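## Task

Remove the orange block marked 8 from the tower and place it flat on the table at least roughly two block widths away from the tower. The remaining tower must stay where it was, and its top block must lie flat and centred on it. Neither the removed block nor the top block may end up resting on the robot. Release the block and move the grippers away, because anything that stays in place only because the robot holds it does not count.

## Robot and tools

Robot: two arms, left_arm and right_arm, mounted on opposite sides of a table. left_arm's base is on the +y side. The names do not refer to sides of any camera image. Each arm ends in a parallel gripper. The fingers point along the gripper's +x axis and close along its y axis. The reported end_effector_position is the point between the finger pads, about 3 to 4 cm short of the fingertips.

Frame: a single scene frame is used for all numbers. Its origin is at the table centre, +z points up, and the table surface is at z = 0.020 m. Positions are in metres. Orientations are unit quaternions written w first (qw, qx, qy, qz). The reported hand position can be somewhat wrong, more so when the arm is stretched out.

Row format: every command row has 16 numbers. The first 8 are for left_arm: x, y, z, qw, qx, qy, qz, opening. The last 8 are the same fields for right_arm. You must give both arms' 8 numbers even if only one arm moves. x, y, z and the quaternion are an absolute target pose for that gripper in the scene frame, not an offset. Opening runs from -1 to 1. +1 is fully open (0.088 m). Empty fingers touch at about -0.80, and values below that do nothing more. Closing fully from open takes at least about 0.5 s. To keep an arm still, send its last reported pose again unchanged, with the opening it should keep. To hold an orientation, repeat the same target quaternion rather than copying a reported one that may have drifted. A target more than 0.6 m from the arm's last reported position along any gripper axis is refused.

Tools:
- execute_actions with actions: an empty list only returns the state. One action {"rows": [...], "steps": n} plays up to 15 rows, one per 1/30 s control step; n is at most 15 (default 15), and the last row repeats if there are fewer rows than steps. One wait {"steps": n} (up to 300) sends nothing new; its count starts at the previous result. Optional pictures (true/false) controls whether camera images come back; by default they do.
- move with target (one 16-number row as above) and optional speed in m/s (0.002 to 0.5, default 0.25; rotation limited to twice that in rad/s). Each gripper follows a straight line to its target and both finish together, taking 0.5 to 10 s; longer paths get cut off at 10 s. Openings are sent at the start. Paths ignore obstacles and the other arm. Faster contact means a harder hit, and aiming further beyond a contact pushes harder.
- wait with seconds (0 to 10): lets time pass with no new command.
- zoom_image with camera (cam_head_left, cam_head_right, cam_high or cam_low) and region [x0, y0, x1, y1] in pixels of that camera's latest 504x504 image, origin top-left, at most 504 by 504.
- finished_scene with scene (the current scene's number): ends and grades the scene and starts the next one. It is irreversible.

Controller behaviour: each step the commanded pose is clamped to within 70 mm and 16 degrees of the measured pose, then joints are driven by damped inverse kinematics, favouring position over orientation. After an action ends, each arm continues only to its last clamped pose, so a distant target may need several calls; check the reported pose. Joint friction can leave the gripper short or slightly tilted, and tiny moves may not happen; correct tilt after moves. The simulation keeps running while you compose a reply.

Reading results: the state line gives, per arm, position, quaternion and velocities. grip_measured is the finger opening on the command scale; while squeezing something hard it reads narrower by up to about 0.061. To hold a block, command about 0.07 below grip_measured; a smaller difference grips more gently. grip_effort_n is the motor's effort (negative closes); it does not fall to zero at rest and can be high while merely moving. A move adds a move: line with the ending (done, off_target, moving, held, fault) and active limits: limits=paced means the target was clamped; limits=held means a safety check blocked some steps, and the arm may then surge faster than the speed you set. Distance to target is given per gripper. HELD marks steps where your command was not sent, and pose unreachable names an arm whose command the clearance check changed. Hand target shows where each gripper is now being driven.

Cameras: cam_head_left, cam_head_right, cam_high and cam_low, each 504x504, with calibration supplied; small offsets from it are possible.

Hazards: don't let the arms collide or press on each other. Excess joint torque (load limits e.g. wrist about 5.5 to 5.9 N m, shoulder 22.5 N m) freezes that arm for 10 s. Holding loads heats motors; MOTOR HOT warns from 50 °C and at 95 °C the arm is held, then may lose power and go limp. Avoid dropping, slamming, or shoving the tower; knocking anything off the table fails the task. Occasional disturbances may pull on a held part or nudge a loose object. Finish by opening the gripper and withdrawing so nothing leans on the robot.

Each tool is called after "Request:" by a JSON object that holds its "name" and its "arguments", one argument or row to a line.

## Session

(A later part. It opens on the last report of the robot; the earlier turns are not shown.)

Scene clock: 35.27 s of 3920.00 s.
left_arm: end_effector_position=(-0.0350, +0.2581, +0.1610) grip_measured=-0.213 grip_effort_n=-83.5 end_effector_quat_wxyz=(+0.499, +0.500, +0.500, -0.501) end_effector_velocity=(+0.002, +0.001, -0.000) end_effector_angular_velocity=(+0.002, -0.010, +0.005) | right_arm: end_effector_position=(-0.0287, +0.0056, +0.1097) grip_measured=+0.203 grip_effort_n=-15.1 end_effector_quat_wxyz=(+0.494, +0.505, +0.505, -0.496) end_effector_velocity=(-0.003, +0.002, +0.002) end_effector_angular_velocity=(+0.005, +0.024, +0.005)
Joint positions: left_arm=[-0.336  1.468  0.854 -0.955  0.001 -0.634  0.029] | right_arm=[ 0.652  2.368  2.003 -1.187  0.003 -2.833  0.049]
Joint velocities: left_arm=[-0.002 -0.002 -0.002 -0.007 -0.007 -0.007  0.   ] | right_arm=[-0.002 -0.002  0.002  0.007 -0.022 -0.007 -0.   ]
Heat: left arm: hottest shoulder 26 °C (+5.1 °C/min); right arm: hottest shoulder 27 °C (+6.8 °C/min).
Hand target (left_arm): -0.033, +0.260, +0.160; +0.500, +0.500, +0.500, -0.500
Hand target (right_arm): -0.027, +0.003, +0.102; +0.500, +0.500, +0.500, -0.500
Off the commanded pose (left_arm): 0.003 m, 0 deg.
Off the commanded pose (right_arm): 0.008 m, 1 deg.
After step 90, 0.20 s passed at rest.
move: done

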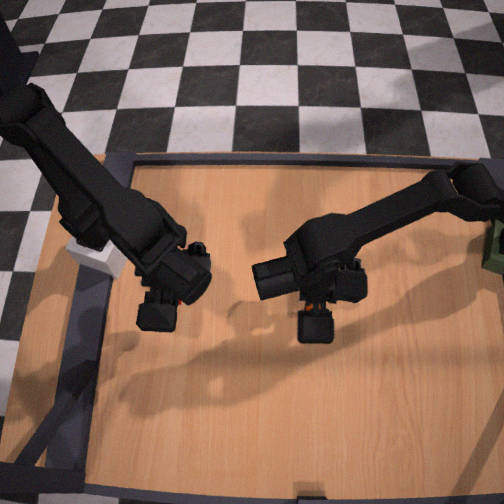

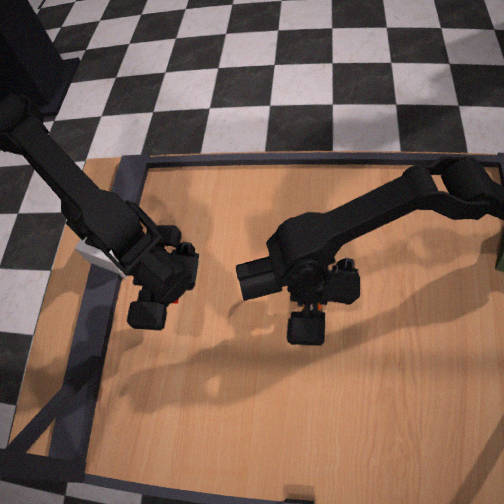

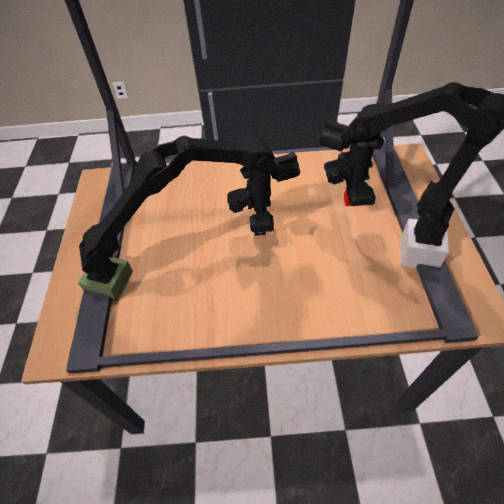

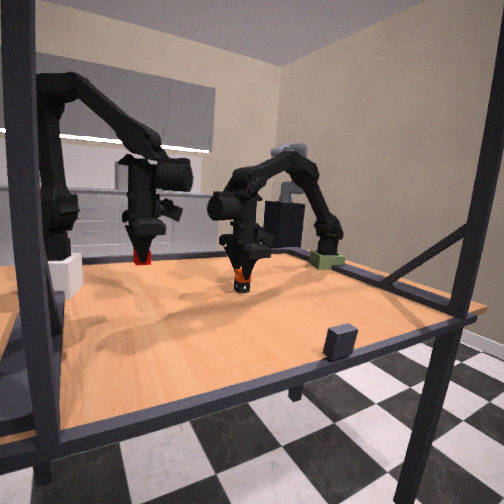

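Request:
{"name": "move", "arguments": {
  "target": [-0.033,0.26,0.16,0.5,0.5,0.5,-0.5,-0.33,-0.027,0.002,0.098,0.5,0.5,0.5,-0.5,0.0],
  "speed": 0.04
}}

Request:
{"name": "move", "arguments": {
  "target": [-0.033,0.26,0.16,0.5,0.5,0.5,-0.5,-0.33,-0.027,0.002,0.098,0.5,0.5,0.5,-0.5,-0.33],
  "speed": 0.04
}}

Request:
{"name": "zoom_image", "arguments": {
  "camera": "cam_low",
  "region": [195, 210, 295, 310]
}}

Request:
{"name": "move", "arguments": {
  "target": [-0.033,0.26,0.16,0.5,0.5,0.5,-0.5,-0.33,-0.03,0.008,0.135,0.494,0.505,0.505,-0.496,-0.33],
  "speed": 0.06
}}

Scene clock: 40.13 s of 3920.00 s.
left_arm: end_effector_position=(-0.0350, +0.2581, +0.1610) grip_measured=-0.213 grip_effort_n=-83.5 end_effector_quat_wxyz=(+0.499, +0.500, +0.500, -0.501) end_effector_velocity=(+0.003, +0.003, -0.001) end_effector_angular_velocity=(+0.005, -0.013, +0.005) | right_arm: end_effector_position=(-0.0284, +0.0047, +0.1047) grip_measured=+0.003 grip_effort_n=-14.7 end_effector_quat_wxyz=(+0.495, +0.504, +0.504, -0.496) end_effector_velocity=(-0.002, -0.000, +0.001) end_effector_angular_velocity=(+0.005, +0.009, +0.010)
Joint positions: left_arm=[-0.336  1.468  0.854 -0.955  0.001 -0.634  0.029] | right_arm=[ 0.652  2.368  1.984 -1.169  0.003 -2.833  0.039]
Joint velocities: left_arm=[-0.002 -0.002 -0.007 -0.007 -0.007 -0.007  0.   ] | right_arm=[ 0.002 -0.007 -0.007  0.007 -0.007 -0.007 -0.   ]
Heat: left arm: hottest shoulder 26 °C (+4.5 °C/min); right arm: hottest shoulder 28 °C (+7.5 °C/min).
Hand target (left_arm): -0.033, +0.260, +0.160; +0.500, +0.500, +0.500, -0.500
Hand target (right_arm): -0.027, +0.002, +0.098; +0.500, +0.500, +0.500, -0.500
Off the commanded pose (left_arm): 0.003 m, 0 deg.
Off the commanded pose (right_arm): 0.007 m, 1 deg.
After step 90, 1.17 s passed at rest.
move: done

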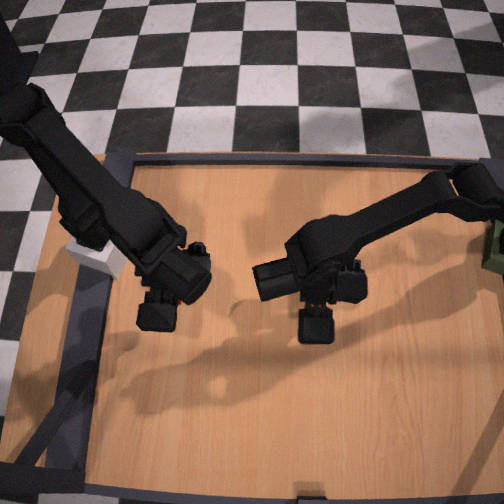

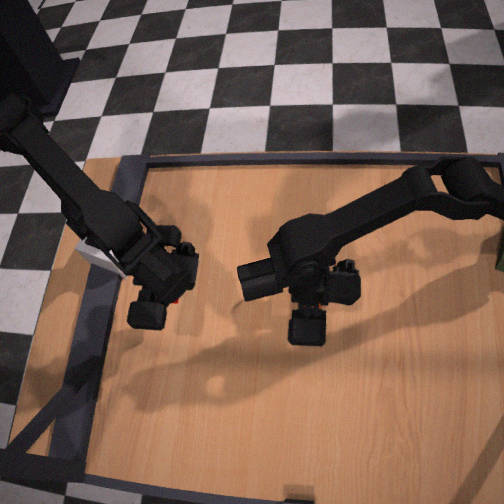

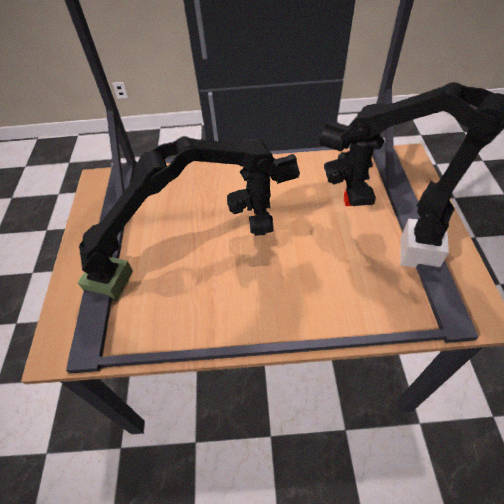

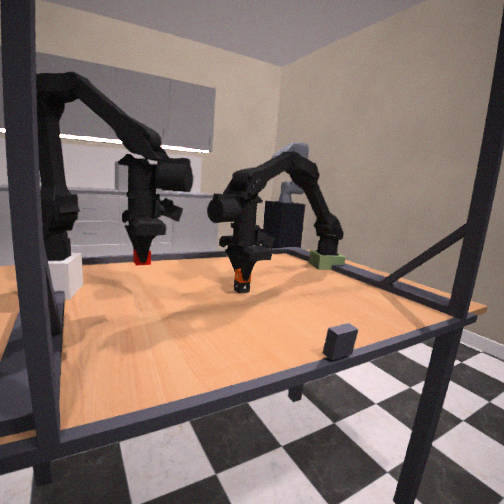

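Scene clock: 40.83 s of 3920.00 s.
left_arm: end_effector_position=(-0.0350, +0.2581, +0.1610) grip_measured=-0.213 grip_effort_n=-83.5 end_effector_quat_wxyz=(+0.499, +0.500, +0.500, -0.501) end_effector_velocity=(+0.003, +0.005, -0.000) end_effector_angular_velocity=(+0.022, -0.007, +0.010) | right_arm: end_effector_position=(-0.0285, +0.0048, +0.1047) grip_measured=-0.204 grip_effort_n=-83.5 end_effector_quat_wxyz=(+0.494, +0.504, +0.505, -0.496) end_effector_velocity=(-0.001, -0.003, -0.002) end_effector_angular_velocity=(-0.018, +0.017, -0.009)
Joint positions: left_arm=[-0.336  1.468  0.854 -0.955  0.001 -0.634  0.029] | right_arm=[ 0.652  2.368  1.984 -1.168  0.003 -2.833  0.029]
Joint velocities: left_arm=[ 0.002 -0.002 -0.002 -0.022  0.007 -0.007 -0.   ] | right_arm=[-0.002  0.002 -0.002 -0.007 -0.022  0.007 -0.   ]
Heat: left arm: hottest shoulder 26 °C (+4.4 °C/min); right arm: hottest shoulder 28 °C (+7.3 °C/min).
Hand target (left_arm): -0.033, +0.260, +0.160; +0.500, +0.500, +0.500, -0.500
Hand target (right_arm): -0.027, +0.002, +0.098; +0.500, +0.500, +0.500, -0.500
Off the commanded pose (left_arm): 0.003 m, 0 deg.
Off the commanded pose (right_arm): 0.007 m, 1 deg.
move: done

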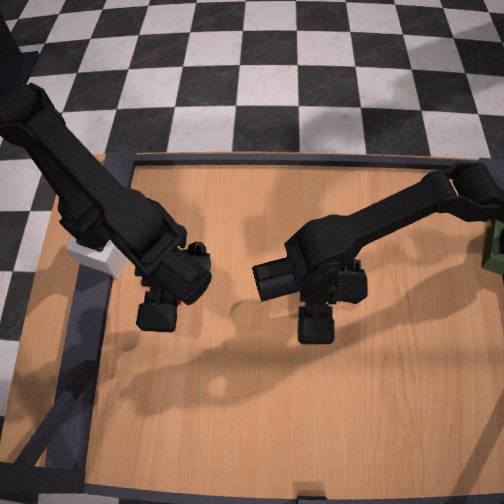

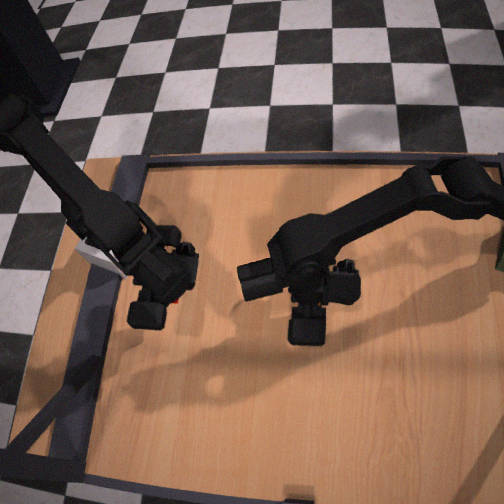

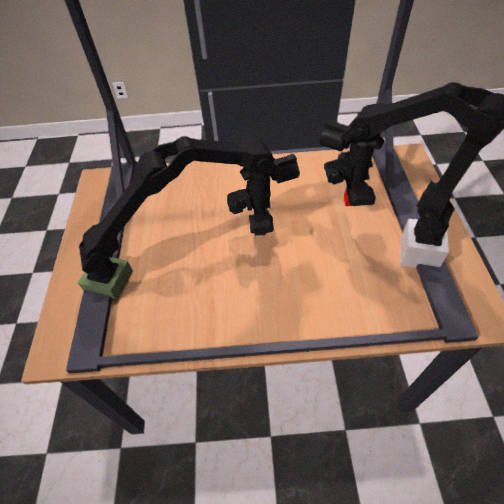

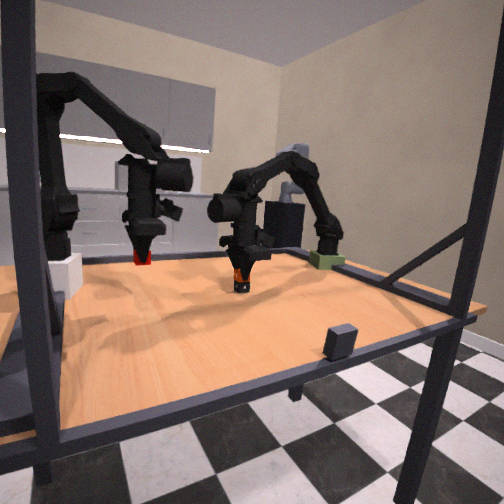

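Region (195, 210, 295, 310) of cam_low's 504x504 image, scaled by 5.040, with more detail than that image has.

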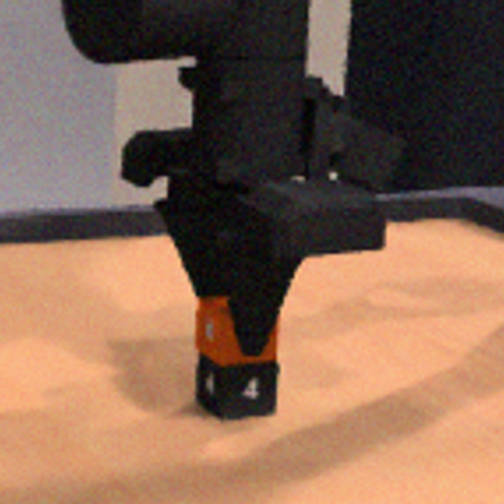

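Scene clock: 41.73 s of 3920.00 s.
left_arm: end_effector_position=(-0.0350, +0.2581, +0.1610) grip_measured=-0.213 grip_effort_n=-83.5 end_effector_quat_wxyz=(+0.499, +0.500, +0.500, -0.501) end_effector_velocity=(-0.000, +0.001, +0.001) end_effector_angular_velocity=(+0.006, +0.004, +0.010) | right_arm: end_effector_position=(-0.0287, +0.0056, +0.1321) grip_measured=-0.204 grip_effort_n=-83.5 end_effector_quat_wxyz=(+0.497, +0.503, +0.502, -0.498) end_effector_velocity=(-0.001, -0.006, +0.002) end_effector_angular_velocity=(-0.028, -0.001, +0.024)
Joint positions: left_arm=[-0.336  1.468  0.854 -0.955  0.001 -0.634  0.029] | right_arm=[ 0.652  2.368  2.093 -1.285  0.003 -2.833  0.029]
Joint velocities: left_arm=[ 0.002 -0.002  0.002 -0.007  0.007 -0.007  0.   ] | right_arm=[ 0.002  0.002  0.012 -0.037 -0.007 -0.022 -0.   ]
Heat: left arm: hottest shoulder 26 °C (+4.3 °C/min); right arm: hottest shoulder 29 °C (+8.6 °C/min).
Hand target (left_arm): -0.033, +0.260, +0.160; +0.500, +0.500, +0.500, -0.500
Hand target (right_arm): -0.030, +0.008, +0.135; +0.494, +0.505, +0.505, -0.496
Off the commanded pose (left_arm): 0.003 m, 0 deg.
Off the commanded pose (right_arm): 0.004 m, 1 deg.
move: done

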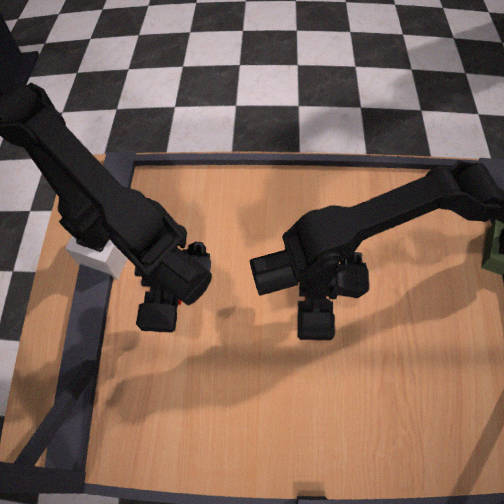

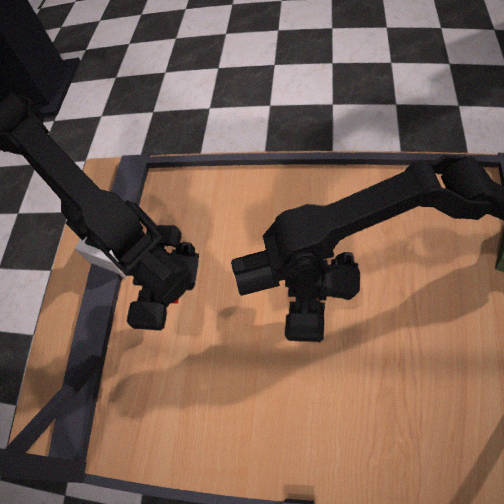

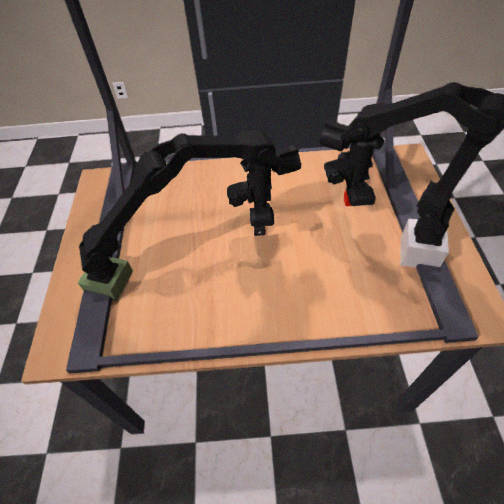

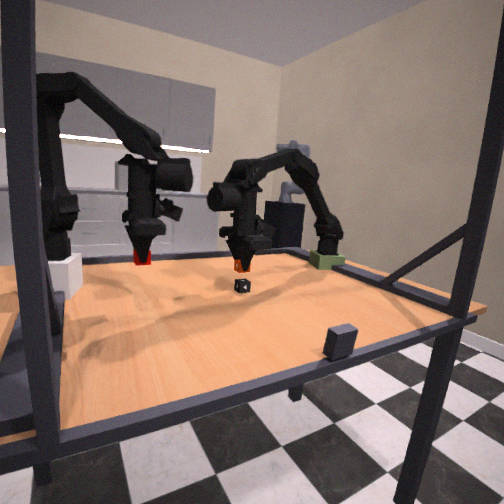

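Request:
{"name": "move", "arguments": {
  "target": [-0.027,0.001,0.13,0.5,0.5,0.5,-0.5,-0.33,-0.03,-0.25,0.09,0.494,0.505,0.505,-0.496,-0.33]
}}

Request:
{"name": "move", "arguments": {
  "target": [-0.027,0.001,0.099,0.5,0.5,0.5,-0.5,-0.33,-0.03,-0.25,0.072,0.494,0.505,0.505,-0.496,-0.33],
  "speed": 0.04
}}

Request:
{"name": "zoom_image", "arguments": {
  "camera": "cam_low",
  "region": [195, 210, 295, 310]
}}

Request:
{"name": "zoom_image", "arguments": {
  "camera": "cam_low",
  "region": [270, 210, 370, 310]
}}

Scene clock: 45.77 s of 3920.00 s.
left_arm: end_effector_position=(-0.0260, +0.0025, +0.1336) grip_measured=-0.213 grip_effort_n=-83.5 end_effector_quat_wxyz=(+0.503, +0.495, +0.499, -0.503) end_effector_velocity=(-0.000, -0.001, -0.001) end_effector_angular_velocity=(+0.010, -0.010, +0.020) | right_arm: end_effector_position=(-0.0306, -0.2477, +0.0885) grip_measured=-0.204 grip_effort_n=-83.5 end_effector_quat_wxyz=(+0.494, +0.502, +0.506, -0.498) end_effector_velocity=(+0.002, -0.004, -0.000) end_effector_angular_velocity=(-0.001, -0.010, +0.015)
Joint positions: left_arm=[ 0.02   2.353  1.936 -1.143  0.001 -0.283  0.029] | right_arm=[ 0.99   1.559  0.767 -0.762  0.003 -2.496  0.029]
Joint velocities: left_arm=[-0.002  0.017  0.027 -0.022 -0.007 -0.022 -0.   ] | right_arm=[ 0.007 -0.012 -0.012 -0.007  0.007 -0.007 -0.   ]
Heat: left arm: hottest shoulder 26 °C (+3.9 °C/min); right arm: hottest shoulder 30 °C (+9.2 °C/min).
Hand target (left_arm): -0.026, +0.001, +0.129; +0.500, +0.499, +0.500, -0.501
Hand target (right_arm): -0.029, -0.249, +0.088; +0.493, +0.504, +0.506, -0.497
Off the commanded pose (left_arm): 0.004 m, 1 deg.
Off the commanded pose (right_arm): 0.003 m, 0 deg.
move: done

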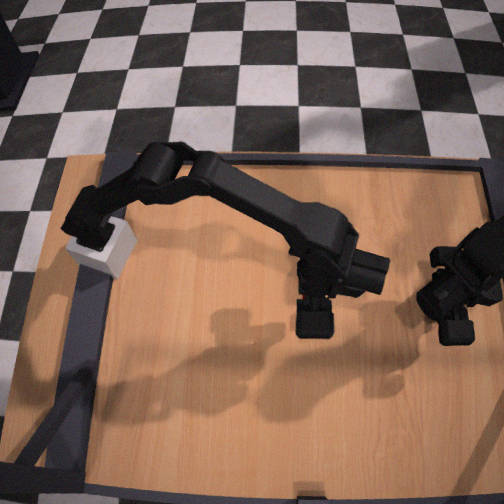

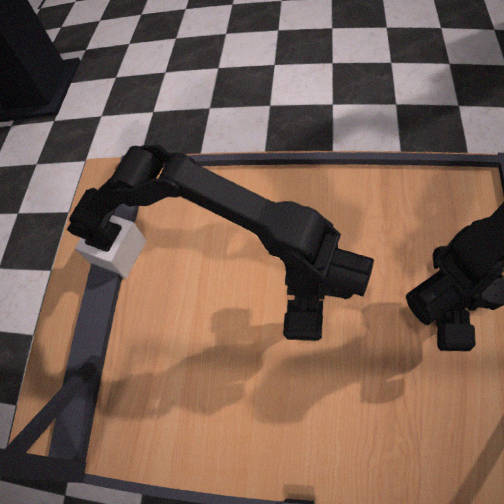

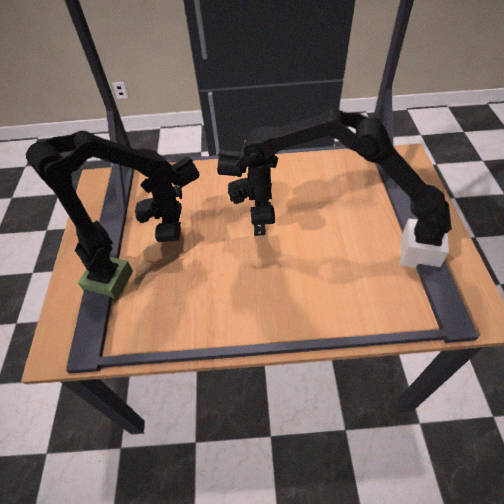

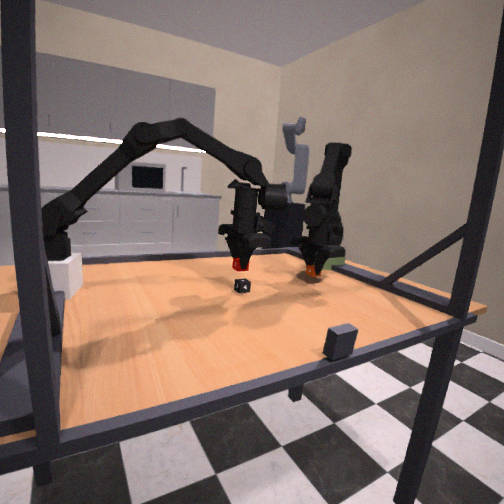

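Scene clock: 47.00 s of 3920.00 s.
left_arm: end_effector_position=(-0.0276, -0.0032, +0.1087) grip_measured=-0.213 grip_effort_n=-83.5 end_effector_quat_wxyz=(+0.505, +0.492, +0.497, -0.507) end_effector_velocity=(+0.004, -0.001, -0.001) end_effector_angular_velocity=(-0.008, -0.020, +0.010) | right_arm: end_effector_position=(-0.0321, -0.2472, +0.0753) grip_measured=-0.204 grip_effort_n=-83.5 end_effector_quat_wxyz=(+0.489, +0.504, +0.510, -0.497) end_effector_velocity=(-0.001, -0.002, -0.001) end_effector_angular_velocity=(-0.002, +0.007, +0.025)
Joint positions: left_arm=[ 0.02   2.391  1.902 -1.058  0.001 -0.283  0.029] | right_arm=[ 0.996  1.586  0.732 -0.686  0.006 -2.491  0.029]
Joint velocities: left_arm=[ 0.002 -0.002 -0.007  0.007 -0.022 -0.007 -0.   ] | right_arm=[ 0.002 -0.002 -0.007  0.007 -0.007 -0.022 -0.   ]
Heat: left arm: hottest shoulder 26 °C (+3.8 °C/min); right arm: hottest shoulder 30 °C (+8.9 °C/min).
Hand target (left_arm): -0.027, +0.001, +0.099; +0.500, +0.500, +0.500, -0.500
Hand target (right_arm): -0.030, -0.250, +0.072; +0.494, +0.505, +0.505, -0.496
Off the commanded pose (left_arm): 0.011 m, 1 deg.
Off the commanded pose (right_arm): 0.005 m, 1 deg.
move: off_target (left_arm)

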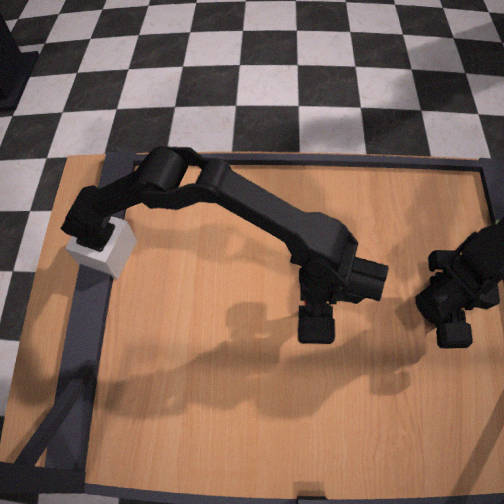

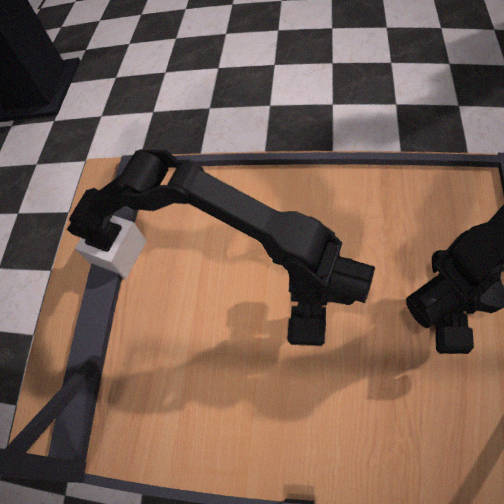

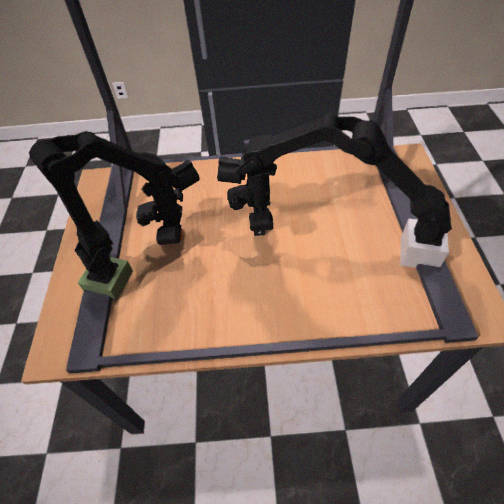

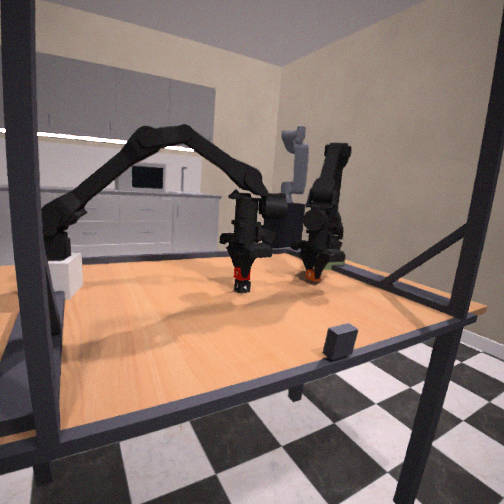

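Region (195, 210, 295, 310) of cam_low's 504x504 image, scaled by 5.040, with more detail than that image has.

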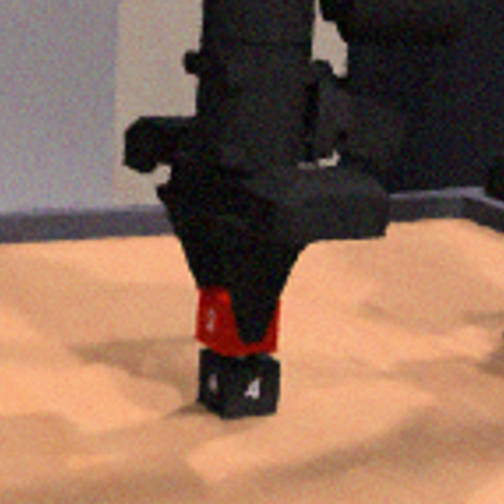

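Region (270, 210, 370, 310) of cam_low's 504x504 image, scaled by 5.040, with more detail than that image has.

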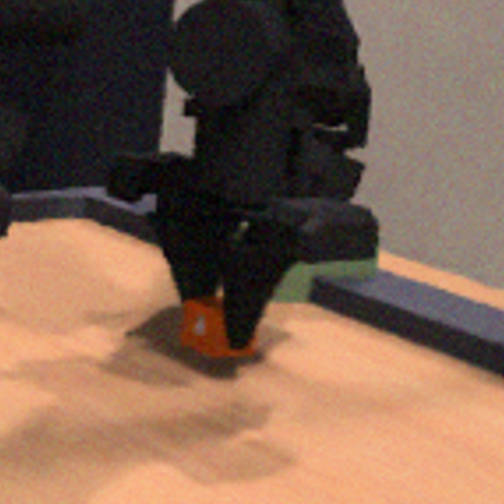

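Request:
{"name": "move", "arguments": {
  "target": [-0.032,0.0,0.095,0.5,0.5,0.5,-0.5,-0.33,-0.03,-0.25,0.063,0.497,0.503,0.503,-0.498,-0.33],
  "speed": 0.02
}}

Request:
{"name": "move", "arguments": {
  "target": [-0.032,0.0,0.090,0.5,0.5,0.5,-0.5,-0.33,-0.03,-0.25,0.060,0.497,0.503,0.503,-0.498,-0.33],
  "speed": 0.02
}}

Request:
{"name": "zoom_image", "arguments": {
  "camera": "cam_low",
  "region": [195, 210, 295, 310]
}}

Request:
{"name": "zoom_image", "arguments": {
  "camera": "cam_low",
  "region": [270, 210, 370, 310]
}}

Scene clock: 54.30 s of 3920.00 s.
left_arm: end_effector_position=(-0.0313, -0.0018, +0.1030) grip_measured=-0.213 grip_effort_n=-83.5 end_effector_quat_wxyz=(+0.502, +0.495, +0.497, -0.506) end_effector_velocity=(+0.004, +0.005, -0.002) end_effector_angular_velocity=(+0.020, -0.029, +0.005) | right_arm: end_effector_position=(-0.0322, -0.2471, +0.0664) grip_measured=-0.204 grip_effort_n=-83.5 end_effector_quat_wxyz=(+0.492, +0.503, +0.508, -0.497) end_effector_velocity=(+0.000, +0.001, -0.001) end_effector_angular_velocity=(-0.002, +0.007, +0.015)
Joint positions: left_arm=[ 0.011  2.403  1.902 -1.053  0.001 -0.287  0.029] | right_arm=[ 0.996  1.617  0.72  -0.651  0.006 -2.491  0.029]
Joint velocities: left_arm=[-0.002  0.002 -0.002 -0.022 -0.022 -0.007  0.   ] | right_arm=[-0.007  0.002 -0.002  0.007 -0.007 -0.022 -0.   ]
Heat: left arm: hottest shoulder 27 °C (+4.4 °C/min); right arm: hottest shoulder 29 °C (+6.6 °C/min).
Hand target (left_arm): -0.032, +0.000, +0.095; +0.500, +0.500, +0.500, -0.500
Hand target (right_arm): -0.030, -0.250, +0.063; +0.497, +0.503, +0.503, -0.498
Off the commanded pose (left_arm): 0.008 m, 1 deg.
Off the commanded pose (right_arm): 0.005 m, 1 deg.
After step 90, 3.30 s passed at rest.
move: done

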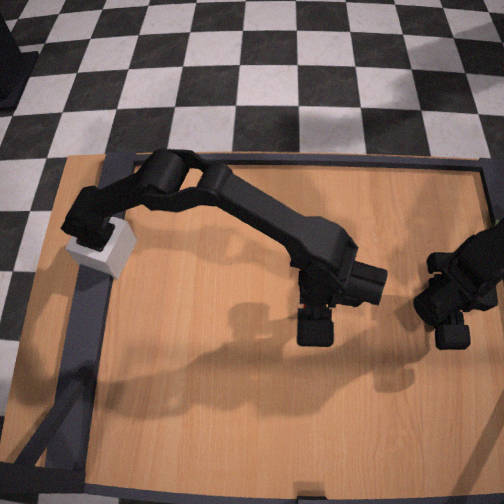

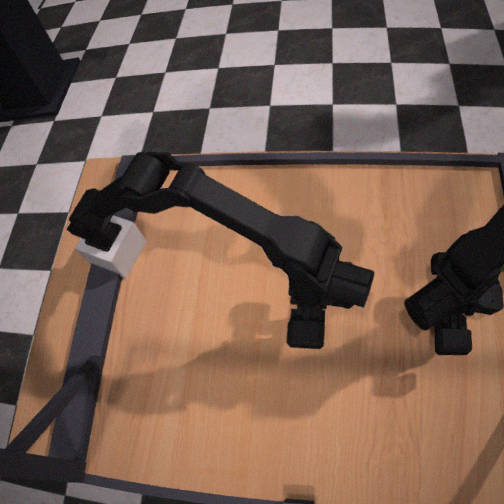

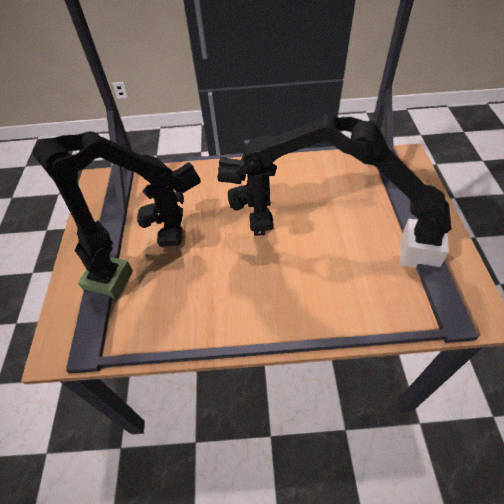

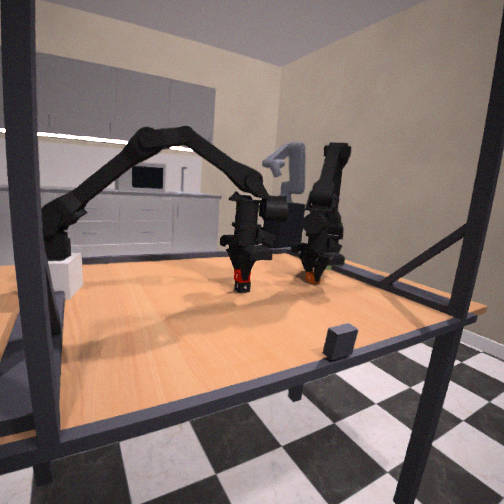

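Scene clock: 55.17 s of 3920.00 s.
left_arm: end_effector_position=(-0.0321, -0.0044, +0.1026) grip_measured=-0.213 grip_effort_n=-83.5 end_effector_quat_wxyz=(+0.504, +0.491, +0.495, -0.509) end_effector_velocity=(+0.002, -0.000, +0.004) end_effector_angular_velocity=(-0.008, -0.020, +0.020) | right_arm: end_effector_position=(-0.0328, -0.2462, +0.0653) grip_measured=-0.204 grip_effort_n=-83.5 end_effector_quat_wxyz=(+0.490, +0.503, +0.509, -0.497) end_effector_velocity=(+0.001, -0.002, -0.000) end_effector_angular_velocity=(-0.010, +0.001, +0.005)
Joint positions: left_arm=[ 0.011  2.405  1.902 -1.04   0.001 -0.287  0.029] | right_arm=[ 0.996  1.62   0.718 -0.64   0.006 -2.491  0.029]
Joint velocities: left_arm=[-0.002 -0.007  0.002 -0.007 -0.022 -0.022 -0.   ] | right_arm=[-0.002 -0.002 -0.002 -0.007 -0.007 -0.007  0.   ]
Heat: left arm: hottest shoulder 28 °C (+5.4 °C/min); right arm: hottest shoulder 29 °C (+6.5 °C/min).
Hand target (left_arm): -0.032, +0.000, +0.090; +0.500, +0.500, +0.500, -0.500
Hand target (right_arm): -0.030, -0.250, +0.060; +0.497, +0.503, +0.503, -0.498
Off the commanded pose (left_arm): 0.013 m, 2 deg.
Off the commanded pose (right_arm): 0.007 m, 1 deg.
move: off_target (left_arm)

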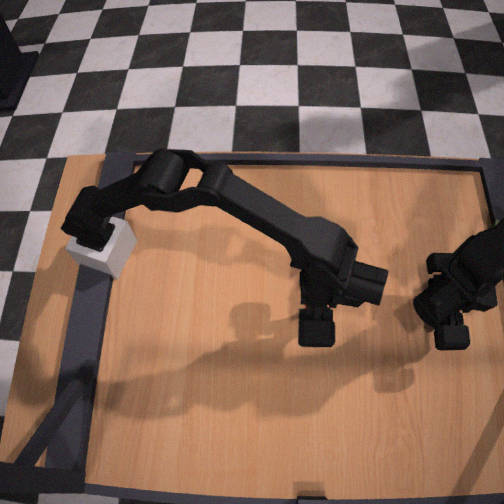

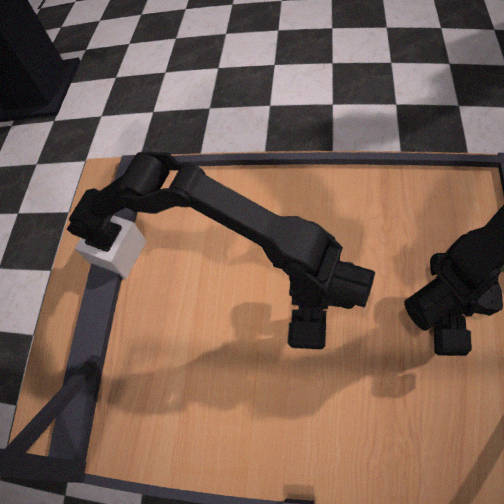

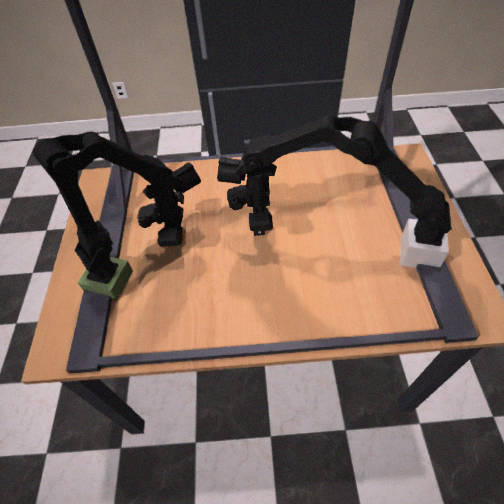

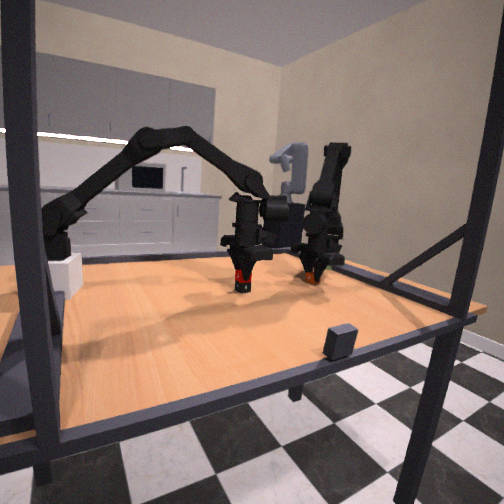

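Region (195, 210, 295, 310) of cam_low's 504x504 image, scaled by 5.040, with more detail than that image has.

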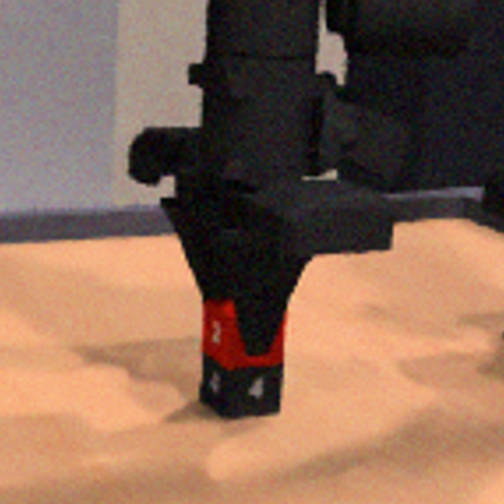

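Region (270, 210, 370, 310) of cam_low's 504x504 image, scaled by 5.040, with more detail than that image has.

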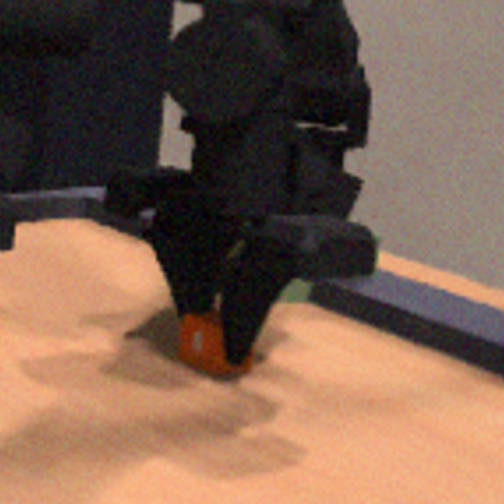

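Request:
{"name": "move", "arguments": {
  "target": [-0.032,-0.002,0.095,0.5,0.5,0.5,-0.5,0.5,-0.031,-0.248,0.063,0.497,0.503,0.503,-0.498,0.5],
  "speed": 0.02
}}

Request:
{"name": "move", "arguments": {
  "target": [-0.032,0.12,0.17,0.5,0.5,0.5,-0.5,0.5,-0.031,-0.25,0.15,0.497,0.503,0.503,-0.498,0.5]
}}

Request:
{"name": "zoom_image", "arguments": {
  "camera": "cam_high",
  "region": [210, 160, 310, 260]
}}

Request:
{"name": "zoom_image", "arguments": {
  "camera": "cam_head_left",
  "region": [275, 265, 355, 345]
}}

Scene clock: 59.53 s of 3920.00 s.
left_arm: end_effector_position=(-0.0311, -0.0013, +0.0996) grip_measured=+0.497 grip_effort_n=14.7 end_effector_quat_wxyz=(+0.501, +0.498, +0.498, -0.503) end_effector_velocity=(+0.002, +0.007, -0.001) end_effector_angular_velocity=(+0.033, -0.017, -0.010) | right_arm: end_effector_position=(-0.0317, -0.2478, +0.0643) grip_measured=+0.497 grip_effort_n=15.6 end_effector_quat_wxyz=(+0.494, +0.503, +0.506, -0.497) end_effector_velocity=(+0.000, -0.003, -0.001) end_effector_angular_velocity=(-0.014, -0.002, +0.025)
Joint positions: left_arm=[ 0.011  2.413  1.905 -1.055  0.001 -0.287  0.063] | right_arm=[ 0.996  1.625  0.718 -0.647  0.006 -2.491  0.063]
Joint velocities: left_arm=[-0.002  0.002  0.002 -0.037 -0.007  0.007 -0.   ] | right_arm=[ 0.002  0.002 -0.002 -0.007 -0.007 -0.022 -0.   ]
Heat: left arm: hottest shoulder 28 °C (+5.0 °C/min); right arm: hottest shoulder 28 °C (+5.0 °C/min).
Hand target (left_arm): -0.032, -0.002, +0.095; +0.500, +0.500, +0.500, -0.500
Hand target (right_arm): -0.031, -0.248, +0.063; +0.497, +0.503, +0.503, -0.498
Off the commanded pose (left_arm): 0.005 m, 0 deg.
Off the commanded pose (right_arm): 0.001 m, 0 deg.
After step 90, 0.43 s passed at rest.
move: done

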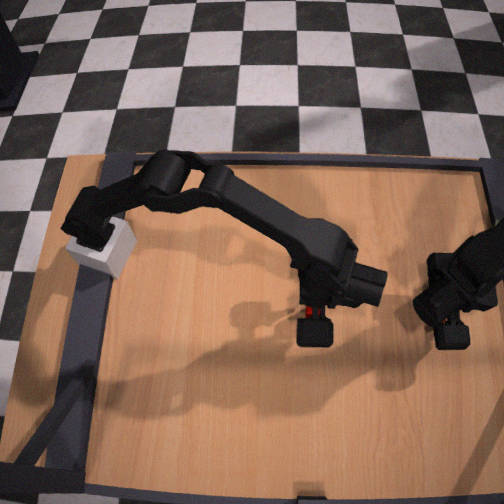

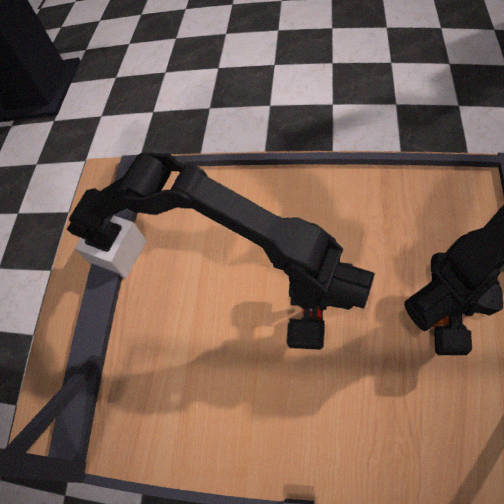

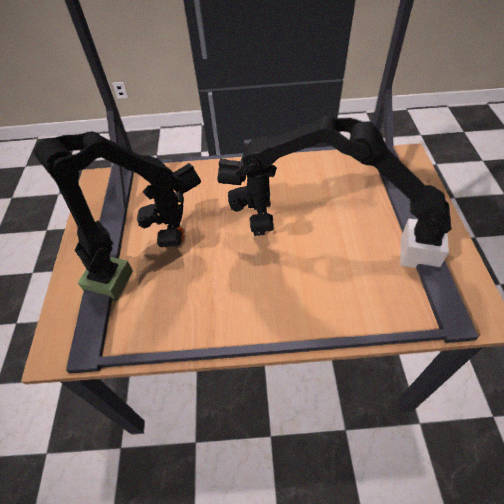

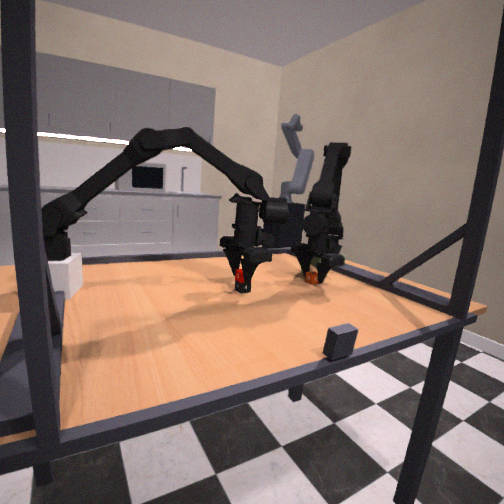

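Scene clock: 60.70 s of 3920.00 s.
left_arm: end_effector_position=(-0.0330, +0.1161, +0.1691) grip_measured=+0.497 grip_effort_n=14.7 end_effector_quat_wxyz=(+0.499, +0.500, +0.500, -0.501) end_effector_velocity=(+0.001, +0.003, +0.004) end_effector_angular_velocity=(-0.005, -0.006, +0.005) | right_arm: end_effector_position=(-0.0280, -0.2527, +0.1452) grip_measured=+0.497 grip_effort_n=15.6 end_effector_quat_wxyz=(+0.503, +0.502, +0.497, -0.498) end_effector_velocity=(+0.000, -0.005, +0.002) end_effector_angular_velocity=(-0.023, +0.010, -0.010)
Joint positions: left_arm=[-0.089  1.916  1.394 -1.049  0.001 -0.387  0.063] | right_arm=[ 0.996  1.46   0.923 -1.043  0.006 -2.491  0.063]
Joint velocities: left_arm=[-0.002 -0.017 -0.007 -0.007 -0.007 -0.007  0.   ] | right_arm=[-0.002 -0.007  0.002 -0.022 -0.022  0.007 -0.   ]
Heat: left arm: hottest shoulder 28 °C (+5.0 °C/min); right arm: hottest shoulder 28 °C (+5.0 °C/min).
Hand target (left_arm): -0.033, +0.120, +0.170; +0.500, +0.500, +0.500, -0.500
Hand target (right_arm): -0.031, -0.251, +0.150; +0.497, +0.503, +0.503, -0.498
Off the commanded pose (left_arm): 0.004 m, 0 deg.
Off the commanded pose (right_arm): 0.006 m, 1 deg.
move: done

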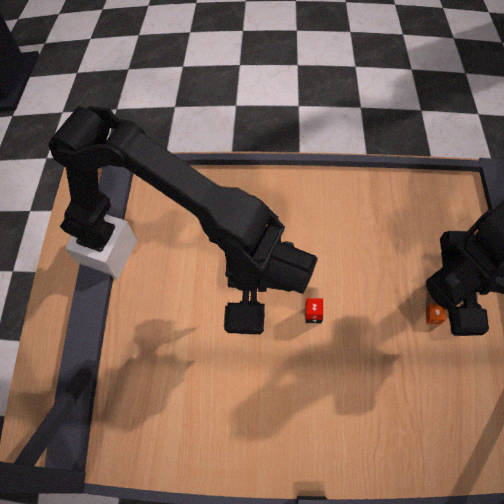

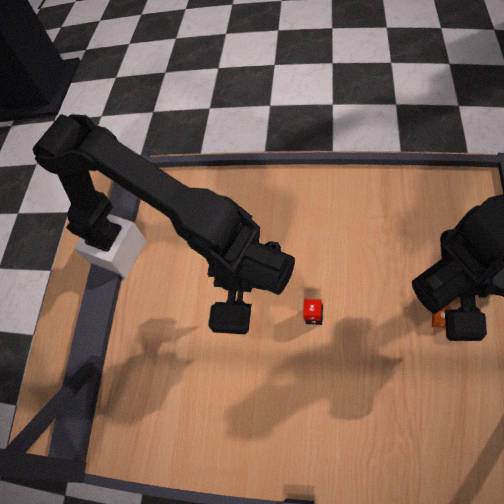

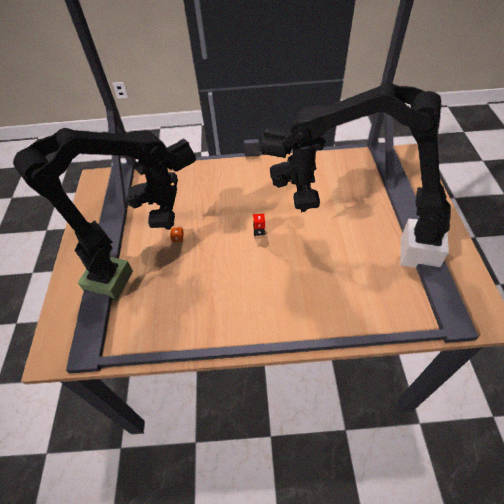

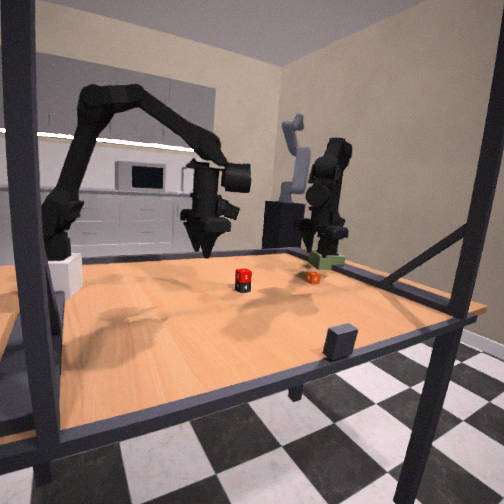

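Region (210, 160, 310, 260) of cam_high's 504x504 image, scaled by 5.040, with more detail than that image has.

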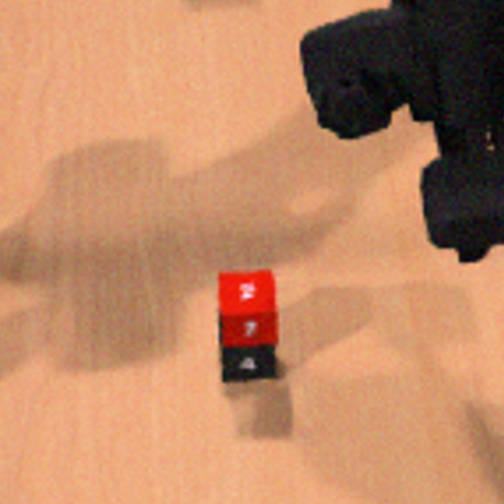

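Region (275, 265, 355, 345) of cam_head_left's 504x504 image, scaled by 6.300, with more detail than that image has.

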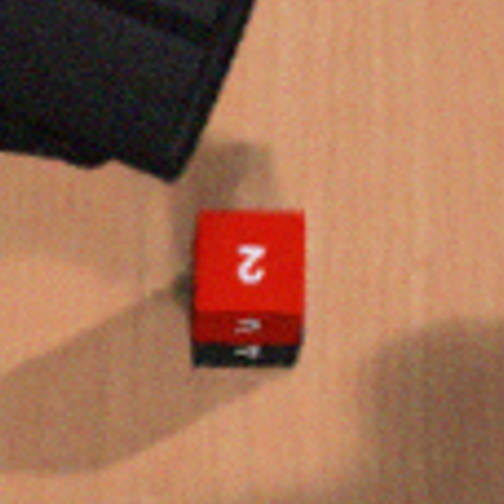

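Off by about 2–3 mm, which I'll accept.

Request:
{"name": "finished_scene", "arguments": {
  "scene": 1
}}

The scene is finished: the task was done.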